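# Carry tube rack through self-closing doors onto desk

## Task

Move the tube rack from the counter, through the self-closing doors, onto the desk, using any number of the three robots. At the end the rack must stand upright on the desk with each tube seated all the way down in a hole, and both doors must be closed. Neither the rack nor any tube may touch the floor. No robot may fall over or finish leaning. All robots must release their grip and back away at the end.

## Robot and tools

Robots: r1, r2 and r3 are identical Hello Robot Stretch 3 units. Each has a two-wheel differential base with a passive omni wheel at the rear, a lift carriage on a vertical mast, and a telescoping arm that reaches out to the robot's right side. The base is 0.33 m long and 0.34 m wide and cannot slide sideways, so the gripper is moved forward or back by driving. Turning in place pivots about the point between the drive wheels, 0.05 m behind the front edge. With the arm in and the wrist folded, a turn sweeps a 0.28 m radius; an unfolded level wrist reaches beyond that.

Frames: the base frame sits on the floor between the drive wheels, x forward, y left, z up. hand_pose is reported in it, at the point where closed fingertips meet. The odometry frame is the base frame at the start of the scene. Every robot reports in its own frames, so only images, lidar_m, wrist_depth_mm and head_depth_mm reveal where robots stand relative to one another.

execute_actions: argument actions is a list holding exactly one action object, or empty (an empty list only returns state and pictures). The action has a key per robot you command (r1, r2, r3). Under each: base holds one command only, either translate_m (metres, -1 to 1, an offset driven straight from the base's last reported position, positive forward) or rotate_rad (radians, -3.2 to 3.2, an offset turn in place, positive counter-clockwise seen from above). joints maps joint names to absolute targets: lift_m 0 to 1.1 (arm height on mast); arm_m 0 to 0.52 (extension); wrist_yaw_rad -1.345 to 4.42 (0 along the arm, positive toward the robot's front, 3.0 folded over the base); wrist_pitch_rad -1.57 to 0.451 (0 level, negative tips fingers down); wrist_roll_rad -2.911 to 2.911 (0 fingers side by side); gripper_m -0.089 to 0.179 (larger is wider; the real fingertip gap is 0.007 to 0.025 less, and zero under 0.007); head_pan_rad -3.953 to 1.73 (0 forward, positive left, -1.57 along the arm); head_tilt_rad -1.53 to 0.419 (negative down). Optional contact_limits has only arm_m: an effort percentage 1 to 100 at which the arm motion halts with contact_stop; smaller is softer, but very small stops instantly. It also caps holding force until the next action. All motions in one action start together. Omitted joints or robots may keep driving toward earlier targets. Any unknown key or out-of-range number rejects the whole call. cameras picks which images return (names like r1_head_camera, r2_nav_camera, r3_wrist_camera, or all; [] gives none). After a call reports a stop, the remaining calls in that reply are skipped.

wait: seconds from 0 to 10; commands nothing, returns state and images. zoom_image: camera plus region [x0, y0, x1, y1] in pixels of that camera's most recent full image, top-left origin, no larger than 504 by 504. finished_scene: pass the current scene number; it is final, so call it only once the goal holds and robots have let go and backed off.

Result lines: base_status and joint_status tell how each motion of the last accepted action ended: done (for the base, wheels turned the commanded amount even if slipping), off_target (stuck short, maybe still pushing), contact_stop, time_out or torque_fault (target dropped). An arm or lift that hits something firmly goes slack until next commanded; a slack lift can sag under load or keep pressing. Base, wrist and head have no contact stop and will shove. A wrist servo pushed hard for several seconds goes limp for 10 s. on_its_own covers uncommanded joints; "held at" is a target, not a position. motor_effort is percent of max, positive toward larger joint values, peak in brackets; readings carry sizeable bias and noise. Positive wheel effort drives forward. lidar_m: 12 distances in 30 degree sectors from straight ahead, counter-clockwise (4th left, 7th behind, 10th right), in a plane 0.17 m up; "-" means nothing seen; it misses glass, low things and tabletops, and its own body can block sectors 5, 6, 9, 10. wrist_depth_mm and head_depth_mm are 7x7 grids of median depths in mm. base_odometry counts wheel turns (slip included); turned_by_wheels and turned_by_imu give rotation since last result; base_tilt shows forward/right lean in degrees with a fixed bias of up to about 4.

Speed: the base goes fast only with lift_m under 0.30, arm_m under 0.03 and wrist_yaw_rad over 2.54; otherwise it is slow.

Gripper: close to a value below the object's width to hold; open at least 0.02 above the contact value to let go. Neither reading nor status proves a grasp; check images. Squeezing too hard triggers a stall guard that weakens the grip.

Self-collision: fold or unfold the wrist only with lift_m within 0.32 to 0.95, pitch -0.4 and roll about 0; once folded, lift may drop to 0.25. With yaw below -0.4, keep pitch at -0.5 or lower.

Cautions: robots pressing into each other fails the run; once bases touch, even millimetres more is too much, and no line reports it. Robots do not move in lockstep (up to 2.5 cm difference per metre), so a shared load can be strained and tip someone. Arm pushes with the gripper above about 0.45 m can topple the robot, especially after a prior stop. Driving while gripping a fixed thing, or snagging furniture (worst reversing), can tip it; back out in small steps, release the contact, and lower lift to about 0.2 if tilted. Loose objects may get nudged occasionally. The robot keeps its last command while you deliberate. Avoid drops, slams and forceful shoves.

Cameras: head and nav cameras pan and tilt with the head; the wrist camera rides on the gripper. Calibration data give intrinsics and each camera's transform from its own robot's base frame, with small per-camera errors.

Each tool is called after "Call:" as name(argument=value, ...) on one line, values as JSON.

## Session

Call:
execute_actions(actions=[])

Scene clock: 0.00 s.
r1.base_odometry: x=+0.000 y=+0.000 heading=+0.000 (m, m, rad; r1's odometry frame)
r1.turned_by_wheels: +0.000 (rad since the last result)
r1.turned_by_imu: +0.000 (rad since the last result)
r1.base_tilt: forward=+1.0 right=+1.4 (deg)
r1.lidar_m: 1.78 2.79 2.42 2.12 1.28 1.13 1.14 0.79 0.70 0.70 0.83 1.52
r1.head_depth_mm: 1731 2575 3304 3305 3282 3132 2086 / 1715 2567 3432 3444 3411 3043 2089 / 1726 2596 3559 3521 3525 2927 1979 / 1737 2583 3667 3676 3663 2732 1828 / 1734 2258 3837 3841 3749 2920 1979 / 1734 2572 - - - 3107 2074 / 1734 2568 3622 3676 3621 3095 2068
r1.base_status: not commanded
r1.joint_positions: lift_m=+0.585 arm_m=+0.002 wrist_yaw_rad=+3.037 wrist_pitch_rad=-0.362 wrist_roll_rad=-0.007 gripper_m=+0.037 head_pan_rad=+0.005 head_tilt_rad=-0.024
r1.joint_status: not commanded
r1.motor_effort: left_wheel=-1 right_wheel=+0 lift_m=+40 arm_m=+0 wrist_yaw_rad=+1 wrist_pitch_rad=+7 wrist_roll_rad=+1 gripper_m=+0 head_pan_rad=-1 head_tilt_rad=+2 (%)
r1.hand_pose: x=+0.0029 y=+0.0829 z=+0.6102 quat_wxyz=(+0.163, +0.699, +0.092, +0.691) (m; r1's base frame)
r1.wrist_depth_mm: - - - - - - - / - - - - - - - / - - - - - - - / - - - - - - - / - - - - - - - / 894 885 - 894 943 912 887 / 768 761 - 757 766 771 769
r2.base_odometry: x=+0.000 y=+0.000 heading=+0.000 (m, m, rad; r2's odometry frame)
r2.turned_by_wheels: +0.000 (rad since the last result)
r2.turned_by_imu: +0.000 (rad since the last result)
r2.base_tilt: forward=-1.6 right=+3.2 (deg)
r2.lidar_m: 2.47 2.44 1.68 1.35 1.35 0.86 0.69 0.69 0.75 1.15 2.80 3.03
r2.head_depth_mm: 2099 2829 2881 2903 2952 2923 2104 / 2102 2707 2767 2780 2814 2812 2087 / 2093 2613 2643 2678 2676 2694 2087 / 2095 2504 2541 2558 2601 2611 2082 / 2111 2409 2458 2467 2484 2507 2078 / 2121 2323 2372 2379 2391 2436 2077 / 2115 2245 2275 2311 2323 2333 2076
r2.base_status: not commanded
r2.joint_positions: lift_m=+0.351 arm_m=+0.003 wrist_yaw_rad=+3.130 wrist_pitch_rad=-0.359 wrist_roll_rad=-0.007 gripper_m=+0.037 head_pan_rad=-0.009 head_tilt_rad=+0.000
r2.joint_status: not commanded
r2.motor_effort: left_wheel=-1 right_wheel=+0 lift_m=+43 arm_m=-1 wrist_yaw_rad=-1 wrist_pitch_rad=+5 wrist_roll_rad=+0 gripper_m=+0 head_pan_rad=+0 head_tilt_rad=+2 (%)
r2.hand_pose: x=-0.0185 y=+0.0836 z=+0.3774 quat_wxyz=(+0.130, +0.694, +0.123, +0.697) (m; r2's base frame)
r2.wrist_depth_mm: - - - - - - - / - - - - - - - / - - - - - - - / 850 879 - 929 973 955 - / 683 707 725 748 769 776 781 / 580 588 - 597 645 638 653 / 502 518 - 547 534 552 555
r3.base_odometry: x=+0.000 y=+0.000 heading=+0.000 (m, m, rad; r3's odometry frame)
r3.turned_by_wheels: +0.000 (rad since the last result)
r3.turned_by_imu: +0.000 (rad since the last result)
r3.base_tilt: forward=+0.1 right=+0.0 (deg)
r3.lidar_m: 1.45 1.26 1.25 1.46 1.44 1.88 1.79 1.88 1.88 2.25 2.87 1.78
r3.head_depth_mm: 1965 2658 2698 2683 2621 2620 2246 / 1972 2322 2295 2289 2291 2232 2140 / 1922 2022 2012 2004 1980 1975 1956 / 1779 1802 1777 1773 1760 1763 1739 / 1615 1613 1603 1588 1591 1576 1581 / 1470 1462 1465 1449 1436 1433 1429 / 1346 1340 1336 1325 1325 1317 1311
r3.base_status: not commanded
r3.joint_positions: lift_m=+0.506 arm_m=-0.003 wrist_yaw_rad=+3.040 wrist_pitch_rad=-0.313 wrist_roll_rad=+0.000 gripper_m=+0.037 head_pan_rad=-0.018 head_tilt_rad=-0.022
r3.joint_status: not commanded
r3.motor_effort: left_wheel=+0 right_wheel=+0 lift_m=+32 arm_m=-2 wrist_yaw_rad=+0 wrist_pitch_rad=+9 wrist_roll_rad=+1 gripper_m=+0 head_pan_rad=+0 head_tilt_rad=+2 (%)
r3.hand_pose: x=+0.0028 y=+0.0927 z=+0.5425 quat_wxyz=(+0.146, +0.703, +0.075, +0.692) (m; r3's base frame)
r3.wrist_depth_mm: - - - - - - 933 / - - - - - - 985 / - - - - - - - / - - - - - - - / - - - - - - - / 865 890 - 879 942 878 889 / 725 720 743 733 751 750 740
pictures: r1_head_camera (sideways: a quarter turn clockwise sets it upright), r1_nav_camera (sideways: a quarter turn counterclockwise sets it upright), r1_wrist_camera, r2_head_camera (sideways: a quarter turn clockwise sets it upright), r2_nav_camera (sideways: a quarter turn counterclockwise sets it upright), r2_wrist_camera, r3_head_camera (sideways: a quarter turn clockwise sets it upright), r3_nav_camera (sideways: a quarter turn counterclockwise sets it upright), r3_wrist_camera
Images, in order (width x height): r1_head_camera 896x504, r1_nav_camera 672x504, r1_wrist_camera 644x364, r2_head_camera 896x504, r2_nav_camera 672x504, r2_wrist_camera 644x364, r3_head_camera 896x504, r3_nav_camera 672x504, r3_wrist_camera 644x364.

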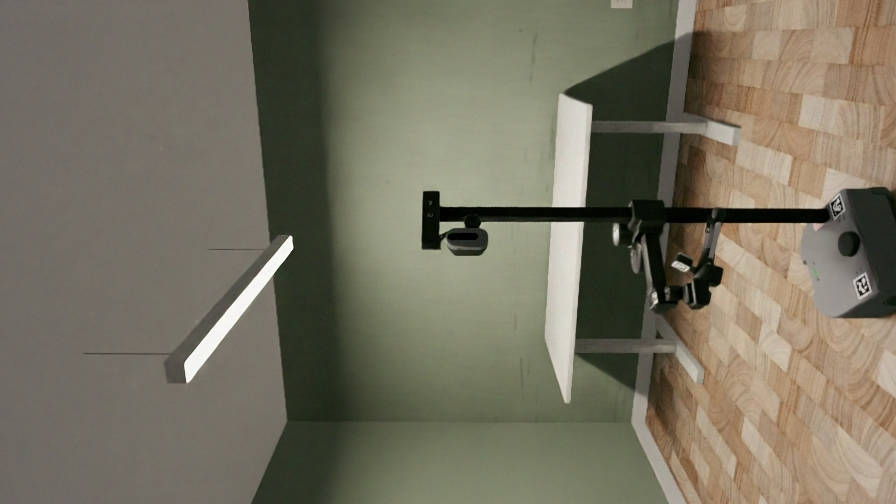

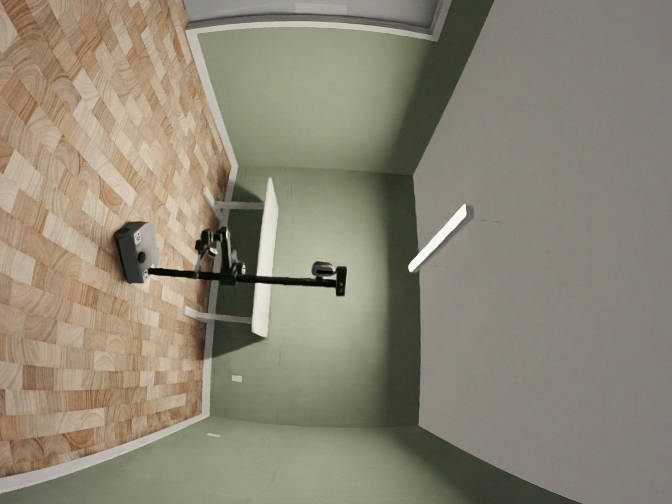

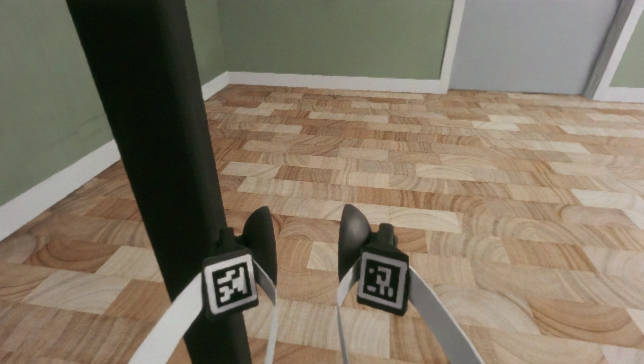

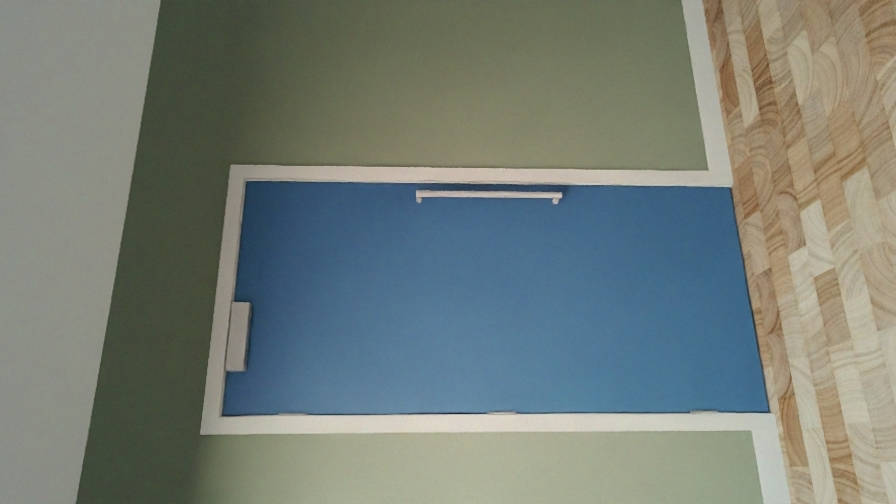

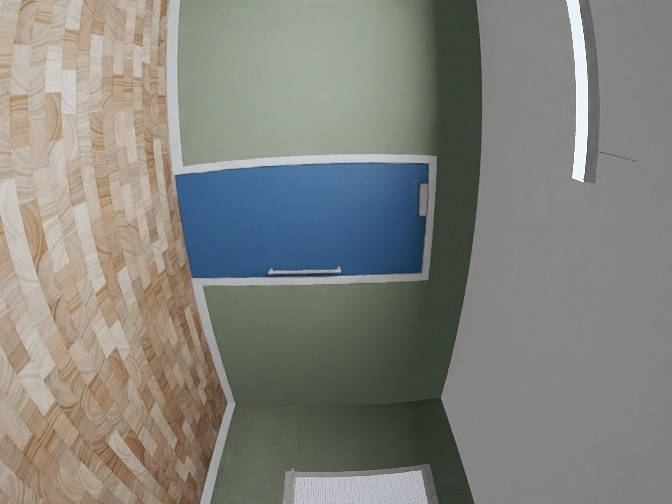

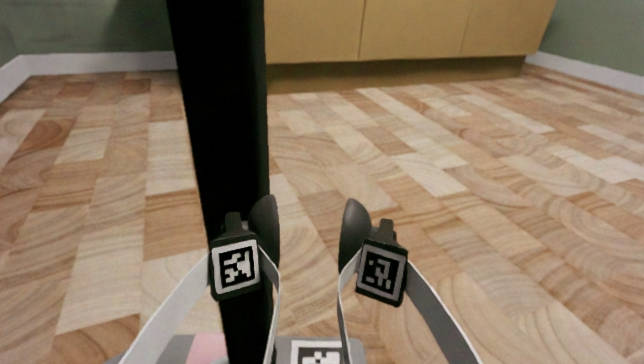

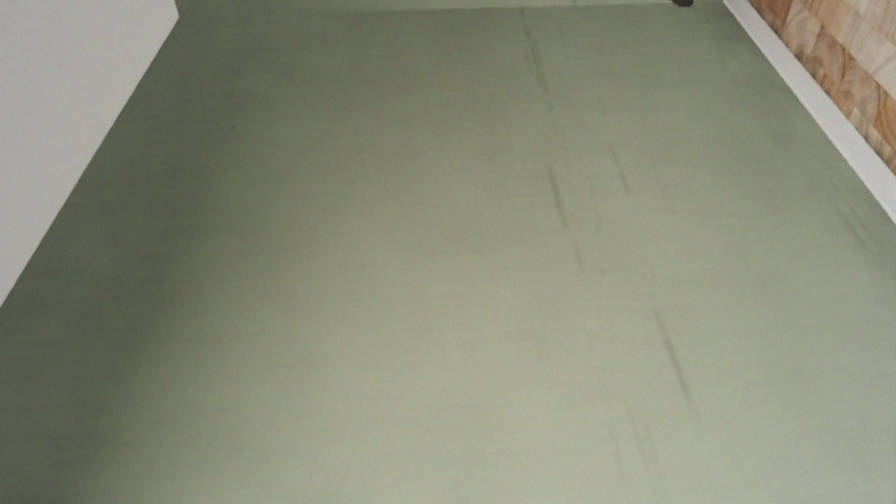

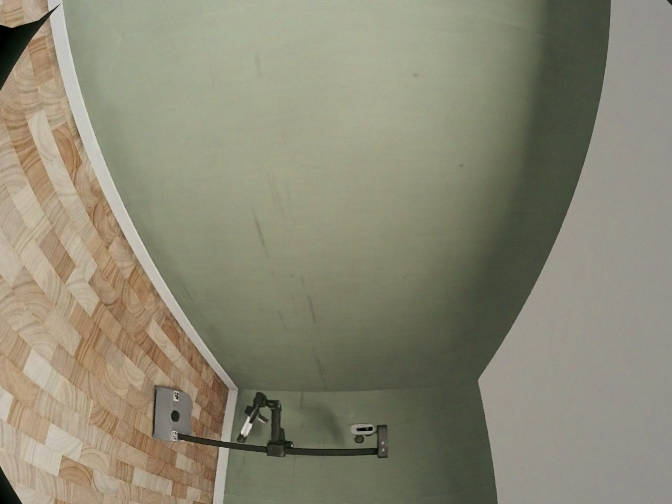

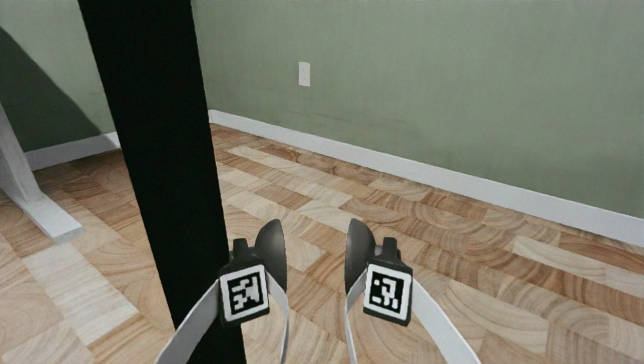

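Call:
execute_actions(actions=[{"r1":{"joints":{"head_pan_rad":1.2,"head_tilt_rad":-0.3}},"r2":{"joints":{"head_pan_rad":1.5,"head_tilt_rad":-0.3}},"r3":{"joints":{"head_pan_rad":-1.9,"head_tilt_rad":-0.3}}}], cameras=["r1_head_camera","r1_nav_camera","r2_head_camera","r2_nav_camera","r3_nav_camera"])

Scene clock: 2.10 s.
r1.base_odometry: x=+0.000 y=+0.000 heading=+0.000 (m, m, rad; r1's odometry frame)
r1.turned_by_wheels: +0.000 (rad since the last result)
r1.turned_by_imu: +0.000 (rad since the last result)
r1.base_tilt: forward=+0.9 right=+1.2 (deg)
r1.lidar_m: 1.78 2.79 2.43 2.12 1.28 1.13 1.13 0.80 0.70 0.70 0.84 1.52
r1.head_depth_mm: 2116 2310 2439 2588 2663 1936 1477 / 2128 2305 2423 2562 2669 1929 1489 / 2099 2218 2355 2479 2579 1938 1491 / 2094 2202 2314 2426 2554 1934 1484 / 2080 2197 2290 2424 2527 1937 1483 / 2068 2167 2279 2437 2502 1931 1490 / 2060 2164 2264 2399 2505 1923 1484
r1.base_status: not commanded
r1.joint_positions: lift_m=+0.585 arm_m=+0.002 wrist_yaw_rad=+3.037 wrist_pitch_rad=-0.362 wrist_roll_rad=-0.007 gripper_m=+0.037 head_pan_rad=+1.193 head_tilt_rad=-0.296
r1.joint_status: all done
r1.motor_effort: left_wheel=-2(1) right_wheel=+0(0) lift_m=+40(40) arm_m=+0(0) wrist_yaw_rad=+0(0) wrist_pitch_rad=+7(7) wrist_roll_rad=+1(0) gripper_m=+0(0) head_pan_rad=+4(48) head_tilt_rad=-2(24) (%)
r1.hand_pose: x=+0.0029 y=+0.0829 z=+0.6102 quat_wxyz=(+0.163, +0.699, +0.092, +0.691) (m; r1's base frame)
r1.wrist_depth_mm: - - - - - - - / - - - - - - - / - - - - - - - / - - - - - - - / - - - - - - - / 884 899 - 880 938 912 896 / 757 749 - 761 772 761 772
r2.base_odometry: x=+0.000 y=+0.000 heading=+0.000 (m, m, rad; r2's odometry frame)
r2.turned_by_wheels: +0.000 (rad since the last result)
r2.turned_by_imu: +0.000 (rad since the last result)
r2.base_tilt: forward=-1.6 right=+3.2 (deg)
r2.lidar_m: 2.46 2.44 1.68 1.35 1.35 0.86 0.69 0.68 0.75 1.15 2.79 3.05
r2.head_depth_mm: 2095 2257 2314 1802 1953 1852 1472 / 1998 2143 2188 1694 1847 1844 1467 / 1918 2030 2138 1608 1730 1811 1471 / 1833 1948 2036 1523 1636 1741 1466 / 1753 1853 1951 1453 1542 1673 1479 / 1690 1780 1875 1391 1470 1580 1476 / 1625 1714 1786 1514 1978 1794 1470
r2.base_status: not commanded
r2.joint_positions: lift_m=+0.351 arm_m=+0.003 wrist_yaw_rad=+3.130 wrist_pitch_rad=-0.359 wrist_roll_rad=-0.007 gripper_m=+0.037 head_pan_rad=+1.493 head_tilt_rad=-0.296
r2.joint_status: all done
r2.motor_effort: left_wheel=-1(1) right_wheel=+0(1) lift_m=+44(44) arm_m=+0(1) wrist_yaw_rad=+0(1) wrist_pitch_rad=+5(5) wrist_roll_rad=+0(0) gripper_m=-1(0) head_pan_rad=+2(37) head_tilt_rad=-1(23) (%)
r2.hand_pose: x=-0.0185 y=+0.0836 z=+0.3774 quat_wxyz=(+0.130, +0.694, +0.123, +0.697) (m; r2's base frame)
r2.wrist_depth_mm: - - - - - - - / - - - - - - - / - - - - - - - / 859 904 - 943 946 - - / 699 705 705 728 763 792 805 / 579 585 - 615 636 632 658 / 500 524 - 550 526 555 554
r3.base_odometry: x=+0.000 y=+0.000 heading=+0.000 (m, m, rad; r3's odometry frame)
r3.turned_by_wheels: +0.000 (rad since the last result)
r3.turned_by_imu: +0.001 (rad since the last result)
r3.base_tilt: forward=+0.0 right=+0.0 (deg)
r3.lidar_m: 1.45 1.25 1.25 1.46 1.44 1.88 1.79 1.88 1.88 2.25 2.87 1.78
r3.head_depth_mm: 1602 1659 1738 1827 1909 1949 1574 / 1726 1796 1902 1984 2092 2005 1565 / 1799 1877 1963 2085 2189 2017 1571 / 1882 1967 2067 2179 2320 2024 1577 / 1949 2043 2162 2268 2413 2030 1576 / 1974 2085 2198 2330 2462 2034 1581 / 2068 2190 2318 2490 2588 2035 1591
r3.base_status: not commanded
r3.joint_positions: lift_m=+0.506 arm_m=-0.003 wrist_yaw_rad=+3.040 wrist_pitch_rad=-0.313 wrist_roll_rad=+0.000 gripper_m=+0.037 head_pan_rad=-1.893 head_tilt_rad=-0.296
r3.joint_status: all done
r3.motor_effort: left_wheel=+0(1) right_wheel=+0(0) lift_m=+32(32) arm_m=-1(2) wrist_yaw_rad=+0(0) wrist_pitch_rad=+9(8) wrist_roll_rad=+0(0) gripper_m=+0(0) head_pan_rad=-3(48) head_tilt_rad=-2(27) (%)
r3.hand_pose: x=+0.0028 y=+0.0927 z=+0.5425 quat_wxyz=(+0.146, +0.703, +0.075, +0.692) (m; r3's base frame)
r3.wrist_depth_mm: - - - - - - 912 / - - - - - - 974 / - - - - - - - / - - - - - - - / - - - - - - - / 876 872 - 882 900 886 895 / 747 735 726 737 745 744 739
pictures: r1_head_camera (sideways: a quarter turn clockwise sets it upright), r1_nav_camera (sideways: a quarter turn counterclockwise sets it upright), r2_head_camera (sideways: a quarter turn clockwise sets it upright), r2_nav_camera (sideways: a quarter turn counterclockwise sets it upright), r3_nav_camera (sideways: a quarter turn counterclockwise sets it upright)
camera_calibration (this result's frames):
r1_head_camera: T_world_to_cam=[[-0.101271, -0.259805, -0.960336, 1.27087], [-0.942544, 0.33396, 0.00904692, 0.00322753], [0.318363, 0.906075, -0.278698, 0.316793], [0, 0, 0, 1]] pos_world=[0.0308898, 0.0420635, 1.30873]
r1_nav_camera: T_world_to_cam=[[0.0329864, 0.252204, 0.967112, -1.21981], [0.950146, -0.308097, 0.0479379, -0.0146648], [0.310054, 0.917316, -0.249794, 0.277224], [0, 0, 0, 1]] pos_world=[-0.0317837, 0.0488204, 1.24965]
r2_head_camera: T_world_to_cam=[[-0.00902293, -0.327606, -0.944771, 1.24809], [-0.998274, 0.0577829, -0.0105027, 0.0208702], [0.0580324, 0.943046, -0.327562, 0.3801], [0, 0, 0, 1]] pos_world=[0.0100375, 0.0492249, 1.30389]
r2_nav_camera: T_world_to_cam=[[0.0494501, 0.264147, 0.963214, -1.21424], [0.994068, -0.106552, -0.0218138, 0.0758391], [0.0968706, 0.958579, -0.267849, 0.305862], [0, 0, 0, 1]] pos_world=[-0.0449741, 0.0356254, 1.25315]
r3_nav_camera: T_world_to_cam=[[-0.146912, -0.314049, 0.937971, -1.17114], [-0.956713, 0.285959, -0.0541032, 0.129012], [-0.25123, -0.905318, -0.342465, 0.399995], [0, 0, 0, 1]] pos_world=[0.0518645, -0.0425632, 1.24246]
Images, in order (width x height): r1_head_camera 896x504, r1_nav_camera 672x504, r2_head_camera 896x504, r2_nav_camera 672x504, r3_nav_camera 672x504.

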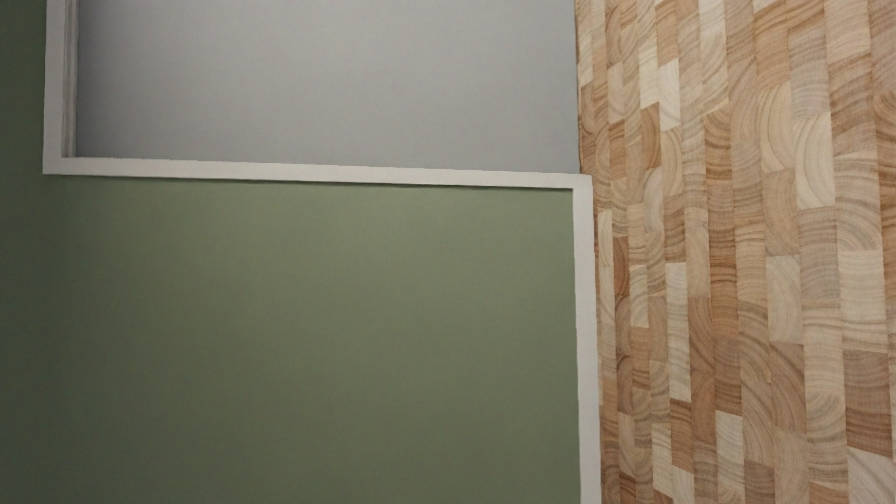

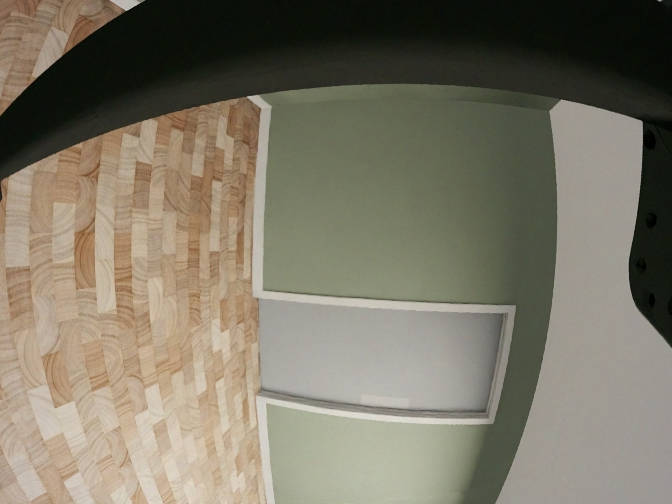

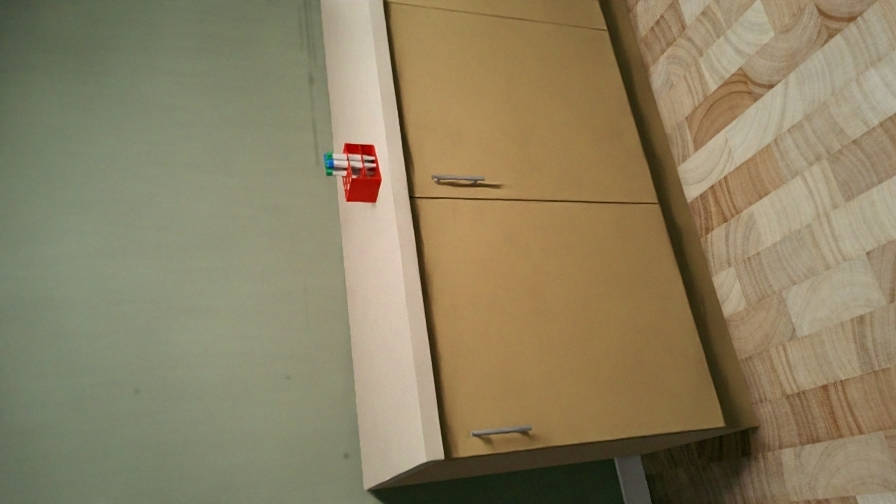

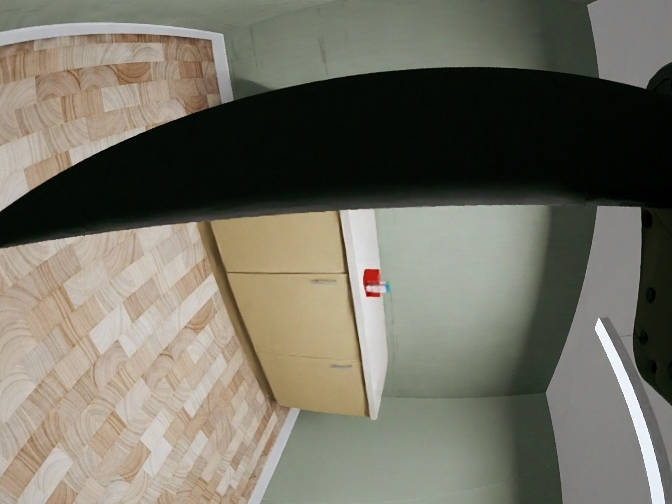

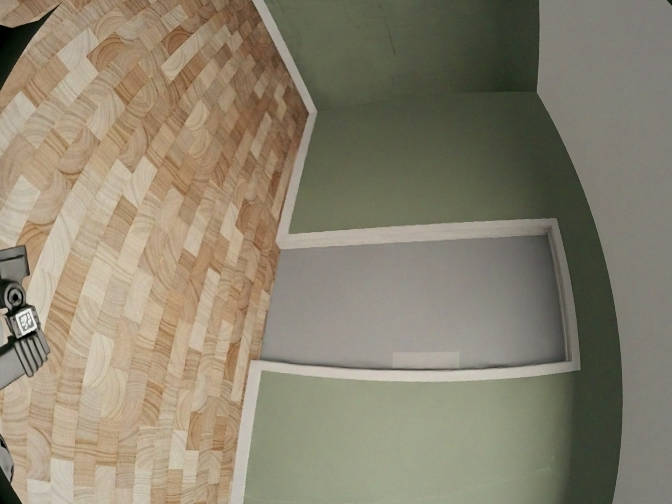

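Call:
execute_actions(actions=[{"r1":{"base":{"rotate_rad":-0.26},"joints":{"lift_m":0.25,"head_pan_rad":0,"head_tilt_rad":-0.6}},"r2":{"base":{"rotate_rad":1.14},"joints":{"lift_m":0.27}},"r3":{"joints":{"lift_m":0.25}}}], cameras=[])

Call:
execute_actions(actions=[{"r1":{"base":{"translate_m":1.0}},"r2":{"base":{"translate_m":1.0}}}], cameras=[])

Call:
execute_actions(actions=[{"r1":{"base":{"rotate_rad":1.57}},"r2":{"base":{"translate_m":0.2}}}], cameras=[])

Call:
execute_actions(actions=[{"r1":{"base":{"translate_m":1.0}},"r2":{"base":{"rotate_rad":2.27},"joints":{"head_pan_rad":-1.57,"head_tilt_rad":-0.5}}}], cameras=[])

Call:
execute_actions(actions=[{"r1":{"base":{"translate_m":0.7}},"r2":{"joints":{"lift_m":0.93,"wrist_pitch_rad":-0.4}}}], cameras=["r1_head_camera","r1_nav_camera","r2_head_camera","r3_nav_camera"])

Scene clock: 8.83 s.
r1.base_odometry: x=+0.000 y=+0.000 heading=-0.260 (m, m, rad; r1's odometry frame)
r1.turned_by_wheels: -0.260 (rad since the last result)
r1.turned_by_imu: -0.261 (rad since the last result)
r1.base_tilt: forward=+1.0 right=+1.3 (deg)
r1.lidar_m: 1.79 1.78 2.58 2.43 1.54 1.16 1.13 0.95 0.72 0.70 0.74 1.05
r1.head_depth_mm: 2530 2463 2444 2223 1787 1441 1200 / 2935 3254 3325 2408 1788 1445 1201 / 2951 3245 3459 2360 1797 1442 1199 / 2960 3231 3440 2382 1801 1445 1205 / 2976 3238 3463 2288 1806 1444 1207 / 2900 3170 3328 2038 1801 1450 1207 / 2992 3240 3606 2278 1805 1449 1209
r1.base_status: done
r1.joint_positions: lift_m=+0.250 arm_m=+0.002 wrist_yaw_rad=+3.037 wrist_pitch_rad=-0.363 wrist_roll_rad=-0.007 gripper_m=+0.037 head_pan_rad=+0.007 head_tilt_rad=-0.593
r1.joint_status: all done
r1.motor_effort: left_wheel=+0(4) right_wheel=-2(5) lift_m=+35(33) arm_m=+0(0) wrist_yaw_rad=+0(1) wrist_pitch_rad=+7(7) wrist_roll_rad=+0(0) gripper_m=+0(0) head_pan_rad=-3(46) head_tilt_rad=-4(32) (%)
r1.hand_pose: x=+0.0029 y=+0.0829 z=+0.2754 quat_wxyz=(+0.164, +0.699, +0.092, +0.691) (m; r1's base frame)
r1.wrist_depth_mm: - - - - - - - / - - - - - - - / 958 - 944 944 952 949 952 / 719 720 711 724 718 713 729 / 577 585 - 580 581 582 589 / 482 495 - 500 504 481 484 / - - - - 412 423 414
r2.base_odometry: x=+0.000 y=+0.000 heading=+1.140 (m, m, rad; r2's odometry frame)
r2.turned_by_wheels: +1.140 (rad since the last result)
r2.turned_by_imu: +1.150 (rad since the last result)
r2.base_tilt: forward=-1.6 right=+3.2 (deg)
r2.lidar_m: 1.58 1.35 1.44 0.81 0.69 0.68 0.78 1.31 2.79 2.88 2.44 2.45
r2.head_depth_mm: 1302 1421 1573 1757 1982 1851 1473 / 1121 1208 1319 1445 1590 1718 1468 / 986 1056 1131 1227 1327 1459 1458 / 878 933 991 1063 1145 1234 1336 / 793 835 883 938 1000 1073 1150 / 722 758 795 843 891 945 1010 / 664 692 725 763 802 847 898
r2.base_status: done
r2.joint_positions: lift_m=+0.270 arm_m=+0.003 wrist_yaw_rad=+3.130 wrist_pitch_rad=-0.360 wrist_roll_rad=-0.007 gripper_m=+0.037 head_pan_rad=+1.493 head_tilt_rad=-0.297
r2.joint_status: all done
r2.motor_effort: left_wheel=-3(9) right_wheel=+2(10) lift_m=+39(40) arm_m=-1(1) wrist_yaw_rad=-1(0) wrist_pitch_rad=+5(5) wrist_roll_rad=+0(0) gripper_m=+0(0) head_pan_rad=+3(2) head_tilt_rad=-2(2) (%)
r2.hand_pose: x=-0.0186 y=+0.0834 z=+0.2959 quat_wxyz=(+0.131, +0.694, +0.123, +0.697) (m; r2's base frame)
r2.wrist_depth_mm: 526 612 - 969 - - - / 556 644 - - - - - / 599 696 - 989 - - - / 608 698 - 790 800 819 872 / 574 586 593 624 640 644 661 / 484 505 - 532 524 531 542 / - - - - 442 456 461
r3.base_odometry: x=+0.000 y=+0.000 heading=+0.000 (m, m, rad; r3's odometry frame)
r3.turned_by_wheels: +0.000 (rad since the last result)
r3.turned_by_imu: +0.002 (rad since the last result)
r3.base_tilt: forward=+0.1 right=+0.0 (deg)
r3.lidar_m: 1.45 1.26 1.26 1.45 1.44 1.87 1.78 1.88 1.88 2.26 2.87 1.78
r3.head_depth_mm: 1592 1669 1732 1817 1902 1944 1562 / 1737 1798 1888 1991 2092 1993 1564 / 1801 1875 1982 2086 2171 2006 1574 / 1881 1970 2084 2177 2332 2021 1573 / 1964 2039 2156 2265 2396 2032 1582 / 1972 2079 2197 2345 2450 2028 1585 / 2075 2195 2335 2479 2576 2057 1588
r3.base_status: not commanded
r3.joint_positions: lift_m=+0.250 arm_m=-0.003 wrist_yaw_rad=+3.040 wrist_pitch_rad=-0.315 wrist_roll_rad=+0.000 gripper_m=+0.037 head_pan_rad=-1.893 head_tilt_rad=-0.296
r3.joint_status: all done
r3.motor_effort: left_wheel=+1(0) right_wheel=+0(0) lift_m=+26(28) arm_m=-2(1) wrist_yaw_rad=-1(0) wrist_pitch_rad=+9(10) wrist_roll_rad=+0(0) gripper_m=+0(0) head_pan_rad=-3(3) head_tilt_rad=-2(2) (%)
r3.hand_pose: x=+0.0027 y=+0.0926 z=+0.2867 quat_wxyz=(+0.146, +0.703, +0.075, +0.692) (m; r3's base frame)
r3.wrist_depth_mm: - - - - - - 923 / - - - - - - 981 / - - - - - - - / 845 872 854 871 867 883 888 / 653 649 698 677 668 669 679 / 525 535 - 529 564 540 540 / 450 467 - - 444 445 452
pictures: none
No camera images: the call's "cameras" was empty. Leave "cameras" out to get every camera's image.

Scene clock: 13.83 s.
r1.base_odometry: x=+0.966 y=-0.257 heading=-0.260 (m, m, rad; r1's odometry frame)
r1.turned_by_wheels: +0.000 (rad since the last result)
r1.turned_by_imu: -0.005 (rad since the last result)
r1.base_tilt: forward=+1.0 right=+1.3 (deg)
r1.lidar_m: 2.20 0.86 2.45 2.41 2.50 2.18 2.12 1.02 0.76 0.74 0.78 1.10
r1.head_depth_mm: 2117 2303 2521 2256 1790 1440 1199 / 2123 2333 2617 2362 1786 1445 1201 / 2131 2367 2636 2388 1794 1439 1199 / 2159 2356 2667 2382 1803 1446 1209 / 2159 2355 2640 2362 1800 1443 1202 / 2166 2373 2708 2374 1810 1365 1200 / 2172 2374 2724 2281 1161 1231 1190
r1.base_status: done
r1.joint_positions: lift_m=+0.250 arm_m=+0.002 wrist_yaw_rad=+3.037 wrist_pitch_rad=-0.363 wrist_roll_rad=-0.007 gripper_m=+0.037 head_pan_rad=+0.007 head_tilt_rad=-0.594
r1.joint_status: not commanded
r1.motor_effort: left_wheel=+0(8) right_wheel=-2(4) lift_m=+35(35) arm_m=+0(0) wrist_yaw_rad=+0(1) wrist_pitch_rad=+7(7) wrist_roll_rad=+1(1) gripper_m=+1(0) head_pan_rad=-2(3) head_tilt_rad=-3(4) (%)
r1.hand_pose: x=+0.0029 y=+0.0829 z=+0.2754 quat_wxyz=(+0.164, +0.699, +0.092, +0.691) (m; r1's base frame)
r1.wrist_depth_mm: - - - - - - - / - - - - - - - / 949 - 950 953 954 951 705 / 715 698 705 712 718 710 698 / 575 572 - 577 579 580 580 / 485 492 - 499 498 481 488 / - - - - 414 416 419
r2.base_odometry: x=+0.418 y=+0.909 heading=+1.140 (m, m, rad; r2's odometry frame)
r2.turned_by_wheels: +0.000 (rad since the last result)
r2.turned_by_imu: +0.005 (rad since the last result)
r2.base_tilt: forward=-1.6 right=+3.2 (deg)
r2.lidar_m: 0.77 0.66 0.65 0.75 1.41 1.41 1.61 2.72 3.45 2.02 1.73 1.72
r2.head_depth_mm: 1142 1193 1258 1152 754 753 804 / 1228 1293 1373 1160 795 826 888 / 1327 1399 1484 1545 852 915 993 / 1437 1515 1621 1750 958 1717 1390 / 1576 1659 1769 1905 2036 1843 1467 / 1507 1576 1660 1756 1858 1843 1468 / 1381 1437 1516 1583 1678 1730 1474
r2.base_status: done
r2.joint_positions: lift_m=+0.270 arm_m=+0.003 wrist_yaw_rad=+3.130 wrist_pitch_rad=-0.361 wrist_roll_rad=-0.007 gripper_m=+0.037 head_pan_rad=+1.493 head_tilt_rad=-0.297
r2.joint_status: not commanded
r2.motor_effort: left_wheel=-3(5) right_wheel=+3(11) lift_m=+39(39) arm_m=-1(1) wrist_yaw_rad=+0(1) wrist_pitch_rad=+5(5) wrist_roll_rad=+0(0) gripper_m=-1(0) head_pan_rad=+3(3) head_tilt_rad=-1(2) (%)
r2.hand_pose: x=-0.0186 y=+0.0834 z=+0.2959 quat_wxyz=(+0.131, +0.694, +0.123, +0.697) (m; r2's base frame)
r2.wrist_depth_mm: - - - - 716 592 517 / - - - - 757 641 537 / 919 965 - - 873 684 565 / 705 726 - 773 792 734 642 / 574 572 591 606 641 637 637 / 480 502 - 530 526 539 544 / - - - - 443 449 462
r3.base_odometry: x=+0.000 y=+0.000 heading=+0.000 (m, m, rad; r3's odometry frame)
r3.turned_by_wheels: +0.000 (rad since the last result)
r3.turned_by_imu: +0.001 (rad since the last result)
r3.base_tilt: forward=+0.1 right=+0.0 (deg)
r3.lidar_m: 0.86 1.26 1.26 1.46 1.44 1.87 1.78 1.88 1.88 2.25 2.86 0.87
r3.head_depth_mm: 1577 1667 1726 1826 1900 1935 1572 / 1723 1804 1883 1983 2080 1997 1581 / 1798 1885 1977 2075 2203 2012 1571 / 1882 1965 2056 2179 2320 2033 1576 / 1962 2046 2181 2280 2390 2036 1575 / 1974 2069 2195 2333 2459 2043 1585 / 2086 2179 2316 2456 2587 2047 1580
r3.base_status: not commanded
r3.joint_positions: lift_m=+0.250 arm_m=-0.003 wrist_yaw_rad=+3.040 wrist_pitch_rad=-0.315 wrist_roll_rad=+0.000 gripper_m=+0.037 head_pan_rad=-1.893 head_tilt_rad=-0.296
r3.joint_status: not commanded
r3.motor_effort: left_wheel=-1(1) right_wheel=+0(0) lift_m=+27(27) arm_m=-2(1) wrist_yaw_rad=+0(0) wrist_pitch_rad=+10(10) wrist_roll_rad=+0(1) gripper_m=+0(1) head_pan_rad=-4(3) head_tilt_rad=-2(2) (%)
r3.hand_pose: x=+0.0027 y=+0.0926 z=+0.2867 quat_wxyz=(+0.146, +0.703, +0.075, +0.692) (m; r3's base frame)
r3.wrist_depth_mm: - - - - - - 923 / - - - - - - - / - - - - - - - / 863 849 880 873 892 883 908 / 650 667 693 689 675 663 665 / 519 532 - 540 553 536 529 / 449 476 - - 449 446 450
pictures: none
No camera images: the call's "cameras" was empty. Leave "cameras" out to get every camera's image.

Scene clock: 16.30 s.
r1.base_odometry: x=+0.966 y=-0.257 heading=+1.310 (m, m, rad; r1's odometry frame)
r1.turned_by_wheels: +1.570 (rad since the last result)
r1.turned_by_imu: +1.562 (rad since the last result)
r1.base_tilt: forward=+1.0 right=+1.3 (deg)
r1.lidar_m: 2.40 2.50 2.19 2.12 1.03 0.77 0.75 0.78 1.09 2.21 0.86 2.46
r1.head_depth_mm: 1941 2127 2368 2375 1790 1431 1199 / 1980 2182 2396 2371 1794 1447 1207 / 2005 2212 2473 2371 1790 1447 1201 / 2020 2231 2476 2382 1805 1439 1202 / 2040 2245 2506 2389 1788 1446 1202 / 1997 2185 2447 2405 1797 1446 1203 / 1996 2210 2476 2405 1813 1450 1201
r1.base_status: done
r1.joint_positions: lift_m=+0.250 arm_m=+0.002 wrist_yaw_rad=+3.037 wrist_pitch_rad=-0.363 wrist_roll_rad=-0.007 gripper_m=+0.037 head_pan_rad=+0.007 head_tilt_rad=-0.594
r1.joint_status: not commanded
r1.motor_effort: left_wheel=-3(9) right_wheel=+1(8) lift_m=+35(35) arm_m=+0(0) wrist_yaw_rad=+1(1) wrist_pitch_rad=+7(7) wrist_roll_rad=+1(0) gripper_m=+1(0) head_pan_rad=-3(4) head_tilt_rad=-3(3) (%)
r1.hand_pose: x=+0.0029 y=+0.0828 z=+0.2754 quat_wxyz=(+0.164, +0.699, +0.092, +0.691) (m; r1's base frame)
r1.wrist_depth_mm: - - - - - - - / - - - - - - - / 914 - 952 973 934 961 955 / 711 716 718 723 710 724 703 / 579 576 - 581 572 585 575 / 485 488 - 496 499 480 490 / - - - - 416 416 417
r2.base_odometry: x=+0.501 y=+1.090 heading=+1.140 (m, m, rad; r2's odometry frame)
r2.turned_by_wheels: +0.000 (rad since the last result)
r2.turned_by_imu: +0.001 (rad since the last result)
r2.base_tilt: forward=-1.6 right=+3.3 (deg)
r2.lidar_m: 0.61 0.52 0.52 0.59 1.55 1.55 1.78 2.99 3.27 1.85 1.58 1.09
r2.head_depth_mm: 1015 1063 1115 1132 754 582 624 / 1087 1145 1208 1156 756 630 689 / 1171 1241 1321 1157 754 713 771 / 1279 1356 1447 1469 763 798 871 / 1396 1498 1605 1688 840 909 1004 / 1538 1654 1767 1891 1935 1716 1422 / 1521 1603 1671 1754 1838 1845 1469
r2.base_status: done
r2.joint_positions: lift_m=+0.270 arm_m=+0.003 wrist_yaw_rad=+3.130 wrist_pitch_rad=-0.361 wrist_roll_rad=-0.007 gripper_m=+0.037 head_pan_rad=+1.493 head_tilt_rad=-0.297
r2.joint_status: not commanded
r2.motor_effort: left_wheel=-3(7) right_wheel=+3(11) lift_m=+40(39) arm_m=-1(1) wrist_yaw_rad=-1(0) wrist_pitch_rad=+5(5) wrist_roll_rad=+0(0) gripper_m=+1(0) head_pan_rad=+2(3) head_tilt_rad=-2(2) (%)
r2.hand_pose: x=-0.0186 y=+0.0834 z=+0.2959 quat_wxyz=(+0.131, +0.694, +0.123, +0.697) (m; r2's base frame)
r2.wrist_depth_mm: - - - 709 583 481 410 / - - - 753 617 512 437 / 914 950 - 915 672 528 446 / 681 715 - 774 734 625 470 / 565 589 589 605 628 621 558 / 482 499 - 526 528 537 540 / - - - - 444 456 459
r3.base_odometry: x=+0.000 y=+0.000 heading=+0.000 (m, m, rad; r3's odometry frame)
r3.turned_by_wheels: +0.000 (rad since the last result)
r3.turned_by_imu: +0.001 (rad since the last result)
r3.base_tilt: forward=+0.1 right=+0.0 (deg)
r3.lidar_m: 0.86 1.25 1.25 1.46 1.44 1.88 1.79 1.88 1.88 2.25 2.87 2.53
r3.head_depth_mm: 1590 1671 1727 1809 1898 1955 1567 / 1728 1803 1884 1987 2081 2011 1574 / 1785 1906 1987 2088 2201 2018 1571 / 1873 1959 2079 2189 2312 2017 1576 / 1961 2034 2164 2272 2422 2015 1582 / 1981 2071 2203 2355 2452 2025 1580 / 2068 2212 2330 2492 2593 2043 1591
r3.base_status: not commanded
r3.joint_positions: lift_m=+0.250 arm_m=-0.003 wrist_yaw_rad=+3.040 wrist_pitch_rad=-0.315 wrist_roll_rad=+0.000 gripper_m=+0.037 head_pan_rad=-1.893 head_tilt_rad=-0.296
r3.joint_status: not commanded
r3.motor_effort: left_wheel=+0(0) right_wheel=+0(0) lift_m=+27(27) arm_m=-1(1) wrist_yaw_rad=+0(0) wrist_pitch_rad=+10(9) wrist_roll_rad=+0(0) gripper_m=+0(0) head_pan_rad=-3(5) head_tilt_rad=-3(2) (%)
r3.hand_pose: x=+0.0027 y=+0.0926 z=+0.2867 quat_wxyz=(+0.146, +0.703, +0.075, +0.692) (m; r3's base frame)
r3.wrist_depth_mm: - - - - - - 963 / - - - - - - 973 / - - - - - - - / 866 856 891 888 867 869 891 / 651 651 698 684 656 667 674 / 518 523 - 525 560 530 535 / 449 474 - - 445 448 446
pictures: none
No camera images: the call's "cameras" was empty. Leave "cameras" out to get every camera's image.

Scene clock: 21.23 s.
r1.base_odometry: x=+1.224 y=+0.709 heading=+1.310 (m, m, rad; r1's odometry frame)
r1.turned_by_wheels: +0.000 (rad since the last result)
r1.turned_by_imu: -0.005 (rad since the last result)
r1.base_tilt: forward=+1.0 right=+1.4 (deg)
r1.lidar_m: 1.47 1.47 2.03 2.09 2.20 1.79 1.74 1.82 0.87 2.28 1.94 1.45
r1.head_depth_mm: 1179 1282 1412 1570 1704 1438 1203 / 1183 1307 1462 1652 1764 1433 1196 / 1191 1322 1471 1657 1801 1443 1201 / 1196 1324 1484 1687 1806 1448 1204 / 1205 1334 1486 1681 1801 1444 1205 / 1212 1338 1482 1650 1747 1445 1201 / 1182 1283 1418 1611 1743 1451 1201
r1.base_status: done
r1.joint_positions: lift_m=+0.250 arm_m=+0.002 wrist_yaw_rad=+3.037 wrist_pitch_rad=-0.363 wrist_roll_rad=-0.007 gripper_m=+0.037 head_pan_rad=+0.007 head_tilt_rad=-0.594
r1.joint_status: not commanded
r1.motor_effort: left_wheel=-3(4) right_wheel=+1(7) lift_m=+35(36) arm_m=+0(0) wrist_yaw_rad=+0(0) wrist_pitch_rad=+7(7) wrist_roll_rad=+1(0) gripper_m=+0(0) head_pan_rad=-3(4) head_tilt_rad=-3(4) (%)
r1.hand_pose: x=+0.0029 y=+0.0828 z=+0.2754 quat_wxyz=(+0.164, +0.699, +0.092, +0.691) (m; r1's base frame)
r1.wrist_depth_mm: - - - - - - - / - - - - - - - / 960 - 931 968 930 964 938 / 704 718 728 715 713 714 717 / 572 574 - 575 577 579 574 / 484 487 - 502 501 481 485 / - - - - 420 416 418
r2.base_odometry: x=+0.501 y=+1.090 heading=-2.874 (m, m, rad; r2's odometry frame)
r2.turned_by_wheels: +2.270 (rad since the last result)
r2.turned_by_imu: +2.288 (rad since the last result)
r2.base_tilt: forward=-1.6 right=+3.2 (deg)
r2.lidar_m: 1.55 1.57 1.99 3.59 2.54 1.70 1.58 0.84 0.56 0.52 0.53 0.67
r2.head_depth_mm: 948 1040 1084 740 626 749 891 / 942 1032 1088 741 628 743 880 / 936 1029 1088 743 629 733 868 / 929 1018 1077 656 631 727 856 / 927 1013 1071 670 632 717 847 / 922 1004 1065 752 611 711 833 / 916 1001 1054 750 612 703 825
r2.base_status: done
r2.joint_positions: lift_m=+0.270 arm_m=+0.003 wrist_yaw_rad=+3.130 wrist_pitch_rad=-0.361 wrist_roll_rad=-0.007 gripper_m=+0.037 head_pan_rad=-1.563 head_tilt_rad=-0.494
r2.joint_status: all done
r2.motor_effort: left_wheel=-2(9) right_wheel=+3(12) lift_m=+39(39) arm_m=-1(1) wrist_yaw_rad=+0(0) wrist_pitch_rad=+5(5) wrist_roll_rad=+0(0) gripper_m=+0(0) head_pan_rad=-2(37) head_tilt_rad=-2(20) (%)
r2.hand_pose: x=-0.0186 y=+0.0834 z=+0.2959 quat_wxyz=(+0.131, +0.694, +0.123, +0.697) (m; r2's base frame)
r2.wrist_depth_mm: - - - - - - - / - - - - - - - / 924 940 - - - - - / 714 742 - 773 791 828 855 / 582 588 584 620 644 654 662 / 475 505 - 529 525 531 542 / - - - - 445 454 452
r3.base_odometry: x=+0.000 y=+0.000 heading=+0.000 (m, m, rad; r3's odometry frame)
r3.turned_by_wheels: +0.000 (rad since the last result)
r3.turned_by_imu: +0.001 (rad since the last result)
r3.base_tilt: forward=+0.1 right=+0.0 (deg)
r3.lidar_m: 1.45 1.26 1.25 1.45 1.44 1.88 1.78 1.88 1.88 0.87 0.97 2.52
r3.head_depth_mm: 1595 1658 1749 1824 1911 1950 1556 / 1727 1805 1891 1982 2110 2013 1558 / 1797 1880 1973 2079 2198 2004 1583 / 1878 1970 2077 2195 2306 2028 1574 / 1968 2044 2153 2282 2402 2031 1583 / 1969 2067 2201 2330 2453 2042 1582 / 2071 2194 2321 2464 2580 2038 1599
r3.base_status: not commanded
r3.joint_positions: lift_m=+0.250 arm_m=-0.003 wrist_yaw_rad=+3.040 wrist_pitch_rad=-0.315 wrist_roll_rad=+0.000 gripper_m=+0.037 head_pan_rad=-1.893 head_tilt_rad=-0.296
r3.joint_status: not commanded
r3.motor_effort: left_wheel=+1(1) right_wheel=+0(0) lift_m=+27(27) arm_m=-2(1) wrist_yaw_rad=+0(0) wrist_pitch_rad=+9(9) wrist_roll_rad=+0(0) gripper_m=+0(0) head_pan_rad=-4(4) head_tilt_rad=-3(3) (%)
r3.hand_pose: x=+0.0027 y=+0.0926 z=+0.2867 quat_wxyz=(+0.146, +0.703, +0.075, +0.692) (m; r3's base frame)
r3.wrist_depth_mm: - - - - - - 926 / - - - - - - 975 / - - - - - - - / 853 854 875 873 891 877 872 / 647 660 689 688 673 670 668 / 522 529 - 529 554 536 536 / 449 470 - - 449 449 452
pictures: none
No camera images: the call's "cameras" was empty. Leave "cameras" out to get every camera's image.

Scene clock: 28.07 s.
r1.base_odometry: x=+1.405 y=+1.386 heading=+1.310 (m, m, rad; r1's odometry frame)
r1.turned_by_wheels: +0.000 (rad since the last result)
r1.turned_by_imu: -0.005 (rad since the last result)
r1.base_tilt: forward=+1.0 right=+1.4 (deg)
r1.lidar_m: 0.78 0.82 1.01 2.08 2.17 2.51 2.43 1.38 2.57 2.21 0.97 0.80
r1.head_depth_mm: 607 671 747 846 970 1143 1199 / 609 674 750 850 976 1151 1200 / 611 677 757 856 984 1162 1200 / 614 680 758 858 992 1170 1203 / 616 683 762 866 997 1175 1205 / 619 684 767 874 1006 1189 1201 / 622 689 772 874 1014 1150 1203
r1.base_status: done
r1.joint_positions: lift_m=+0.250 arm_m=+0.002 wrist_yaw_rad=+3.037 wrist_pitch_rad=-0.363 wrist_roll_rad=-0.007 gripper_m=+0.037 head_pan_rad=+0.007 head_tilt_rad=-0.594
r1.joint_status: not commanded
r1.motor_effort: left_wheel=-2(4) right_wheel=+0(6) lift_m=+35(35) arm_m=+0(1) wrist_yaw_rad=+1(0) wrist_pitch_rad=+7(7) wrist_roll_rad=+1(0) gripper_m=+0(0) head_pan_rad=-4(3) head_tilt_rad=-4(4) (%)
r1.hand_pose: x=+0.0029 y=+0.0828 z=+0.2754 quat_wxyz=(+0.164, +0.699, +0.092, +0.691) (m; r1's base frame)
r1.wrist_depth_mm: - - - - - - 738 / - - - - - - 759 / 928 - 953 942 938 936 748 / 715 709 712 721 715 715 703 / 580 580 - 582 575 579 581 / 482 491 - 501 495 482 485 / - - - - 415 412 416
r2.base_odometry: x=+0.501 y=+1.090 heading=-2.874 (m, m, rad; r2's odometry frame)
r2.turned_by_wheels: +0.000 (rad since the last result)
r2.turned_by_imu: -0.001 (rad since the last result)
r2.base_tilt: forward=-1.6 right=+3.2 (deg)
r2.lidar_m: 1.55 1.57 1.99 3.58 2.54 1.70 1.58 0.84 0.56 0.52 0.53 0.66
r2.head_depth_mm: 948 1040 1083 742 626 718 - / 944 1033 1086 743 628 727 - / 936 1027 1084 746 629 727 - / 931 1018 1079 657 631 720 - / 926 1012 1070 671 632 704 - / 921 1007 1066 749 610 710 833 / 916 998 1056 752 611 702 825
r2.base_status: not commanded
r2.joint_positions: lift_m=+0.930 arm_m=+0.003 wrist_yaw_rad=+3.130 wrist_pitch_rad=-0.414 wrist_roll_rad=-0.007 gripper_m=+0.037 head_pan_rad=-1.563 head_tilt_rad=-0.494
r2.joint_status: all done
r2.motor_effort: left_wheel=-3(3) right_wheel=+3(3) lift_m=+48(51) arm_m=-1(1) wrist_yaw_rad=-1(0) wrist_pitch_rad=+4(5) wrist_roll_rad=+0(0) gripper_m=+0(0) head_pan_rad=-3(3) head_tilt_rad=-3(3) (%)
r2.hand_pose: x=-0.0186 y=+0.0770 z=+0.9434 quat_wxyz=(+0.149, +0.690, +0.142, +0.694) (m; r2's base frame)
r2.wrist_depth_mm: - - - - - - - / - - - - - - - / - - - - - - - / - - - - - - - / - - - - - - - / - - - - - - - / - - - - - - -
r3.base_odometry: x=+0.000 y=+0.000 heading=+0.000 (m, m, rad; r3's odometry frame)
r3.turned_by_wheels: +0.000 (rad since the last result)
r3.turned_by_imu: +0.002 (rad since the last result)
r3.base_tilt: forward=+0.1 right=+0.1 (deg)
r3.lidar_m: 1.45 1.25 1.25 1.45 1.44 1.87 1.78 1.88 1.88 1.38 2.87 2.52
r3.head_depth_mm: 1588 1656 1732 1830 1902 1948 1558 / 1727 1805 1895 1980 2101 2013 1571 / 1794 1884 1985 2083 2200 2007 1577 / 1879 1987 2070 2203 2317 1952 1527 / 1958 2052 2158 2255 2401 1599 1414 / 1974 2012 2187 2260 2421 1486 1442 / 2070 2176 2312 2442 2571 1962 1588
r3.base_status: not commanded
r3.joint_positions: lift_m=+0.250 arm_m=-0.003 wrist_yaw_rad=+3.040 wrist_pitch_rad=-0.315 wrist_roll_rad=+0.000 gripper_m=+0.037 head_pan_rad=-1.893 head_tilt_rad=-0.296
r3.joint_status: not commanded
r3.motor_effort: left_wheel=+0(0) right_wheel=+0(0) lift_m=+26(27) arm_m=-2(1) wrist_yaw_rad=+0(0) wrist_pitch_rad=+9(9) wrist_roll_rad=+0(0) gripper_m=+1(0) head_pan_rad=-4(3) head_tilt_rad=-2(3) (%)
r3.hand_pose: x=+0.0027 y=+0.0926 z=+0.2867 quat_wxyz=(+0.146, +0.703, +0.075, +0.692) (m; r3's base frame)
r3.wrist_depth_mm: - - - - - - 940 / - - - - - - 983 / - - - - - - - / 846 861 875 866 888 887 889 / 641 652 698 704 656 674 666 / 535 526 - 529 561 531 530 / 451 470 - - 444 450 448
pictures: r1_head_camera (sideways: a quarter turn clockwise sets it upright), r1_nav_camera (sideways: a quarter turn counterclockwise sets it upright), r2_head_camera (sideways: a quarter turn clockwise sets it upright), r3_nav_camera (sideways: a quarter turn counterclockwise sets it upright)
camera_calibration (this result's frames):
r1_head_camera: T_world_to_cam=[[-0.548311, -0.00557724, -0.836256, 1.11171], [-0.0401328, 0.999001, 0.0196514, -0.0160775], [0.835311, 0.0443364, -0.547988, 0.664063], [0, 0, 0, 1]] pos_world=[0.0542195, -0.00718045, 1.29389]
r1_nav_camera: T_world_to_cam=[[0.519031, 0.0660333, 0.852201, -1.07282], [0.0824956, -0.996227, 0.0269495, 0.0179671], [0.850765, 0.0563152, -0.522521, 0.628836], [0, 0, 0, 1]] pos_world=[0.0203535, 0.0533281, 1.24235]
r2_head_camera: T_world_to_cam=[[-0.0205145, 0.506958, -0.861727, 1.13981], [0.999538, 0.0297143, -0.00631418, 0.00322827], [0.0224046, -0.861458, -0.507334, 0.614252], [0, 0, 0, 1]] pos_world=[0.00639381, -0.0487806, 1.29386]
r3_nav_camera: T_world_to_cam=[[-0.146946, -0.314038, 0.937969, -1.17114], [-0.956684, 0.286059, -0.0541034, 0.129012], [-0.251324, -0.90529, -0.342471, 0.400003], [0, 0, 0, 1]] pos_world=[0.0518602, -0.0425677, 1.24246]
Images, in order (width x height): r1_head_camera 896x504, r1_nav_camera 672x504, r2_head_camera 896x504, r3_nav_camera 672x504.

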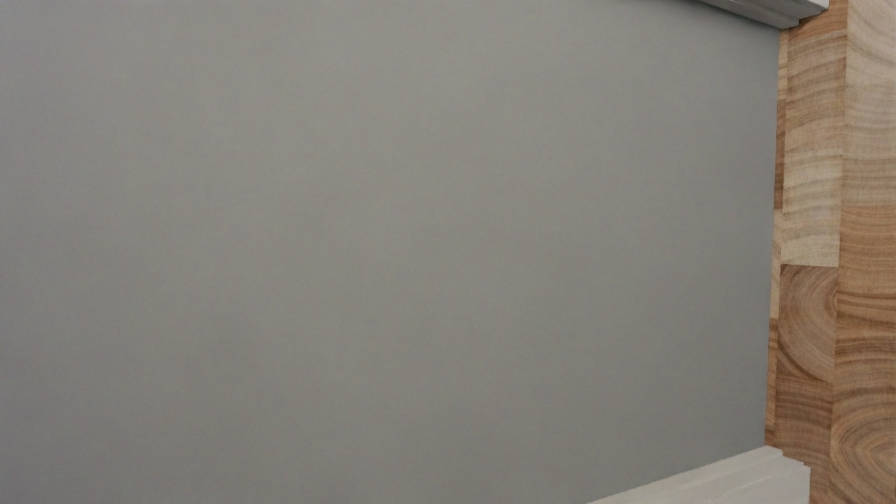

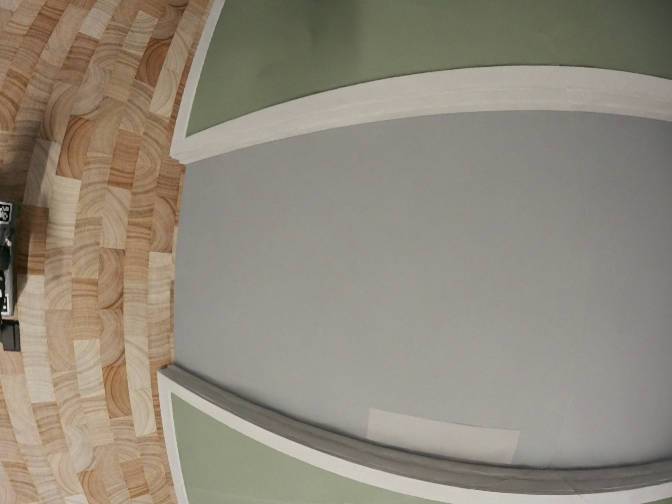

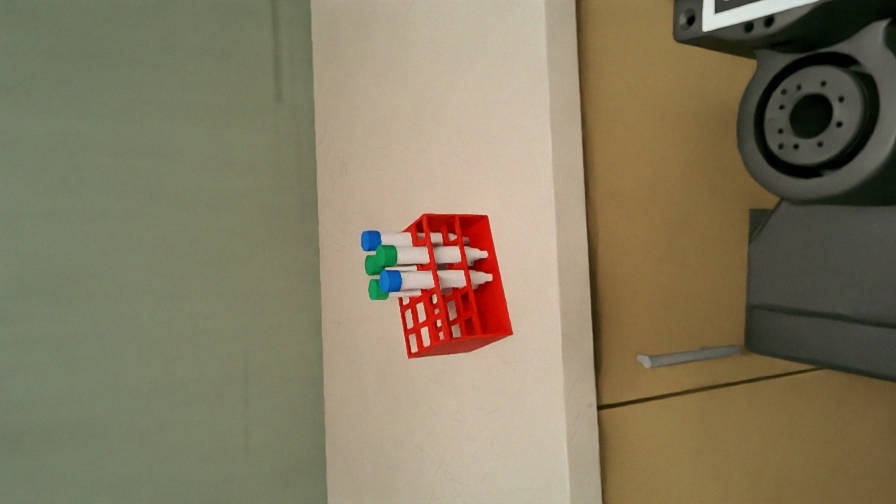

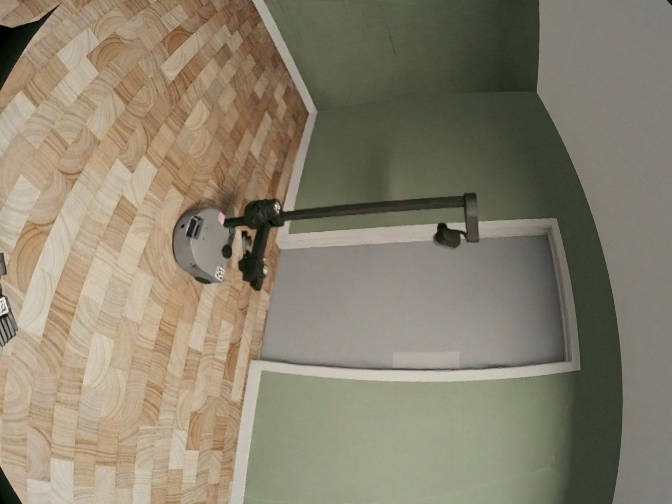

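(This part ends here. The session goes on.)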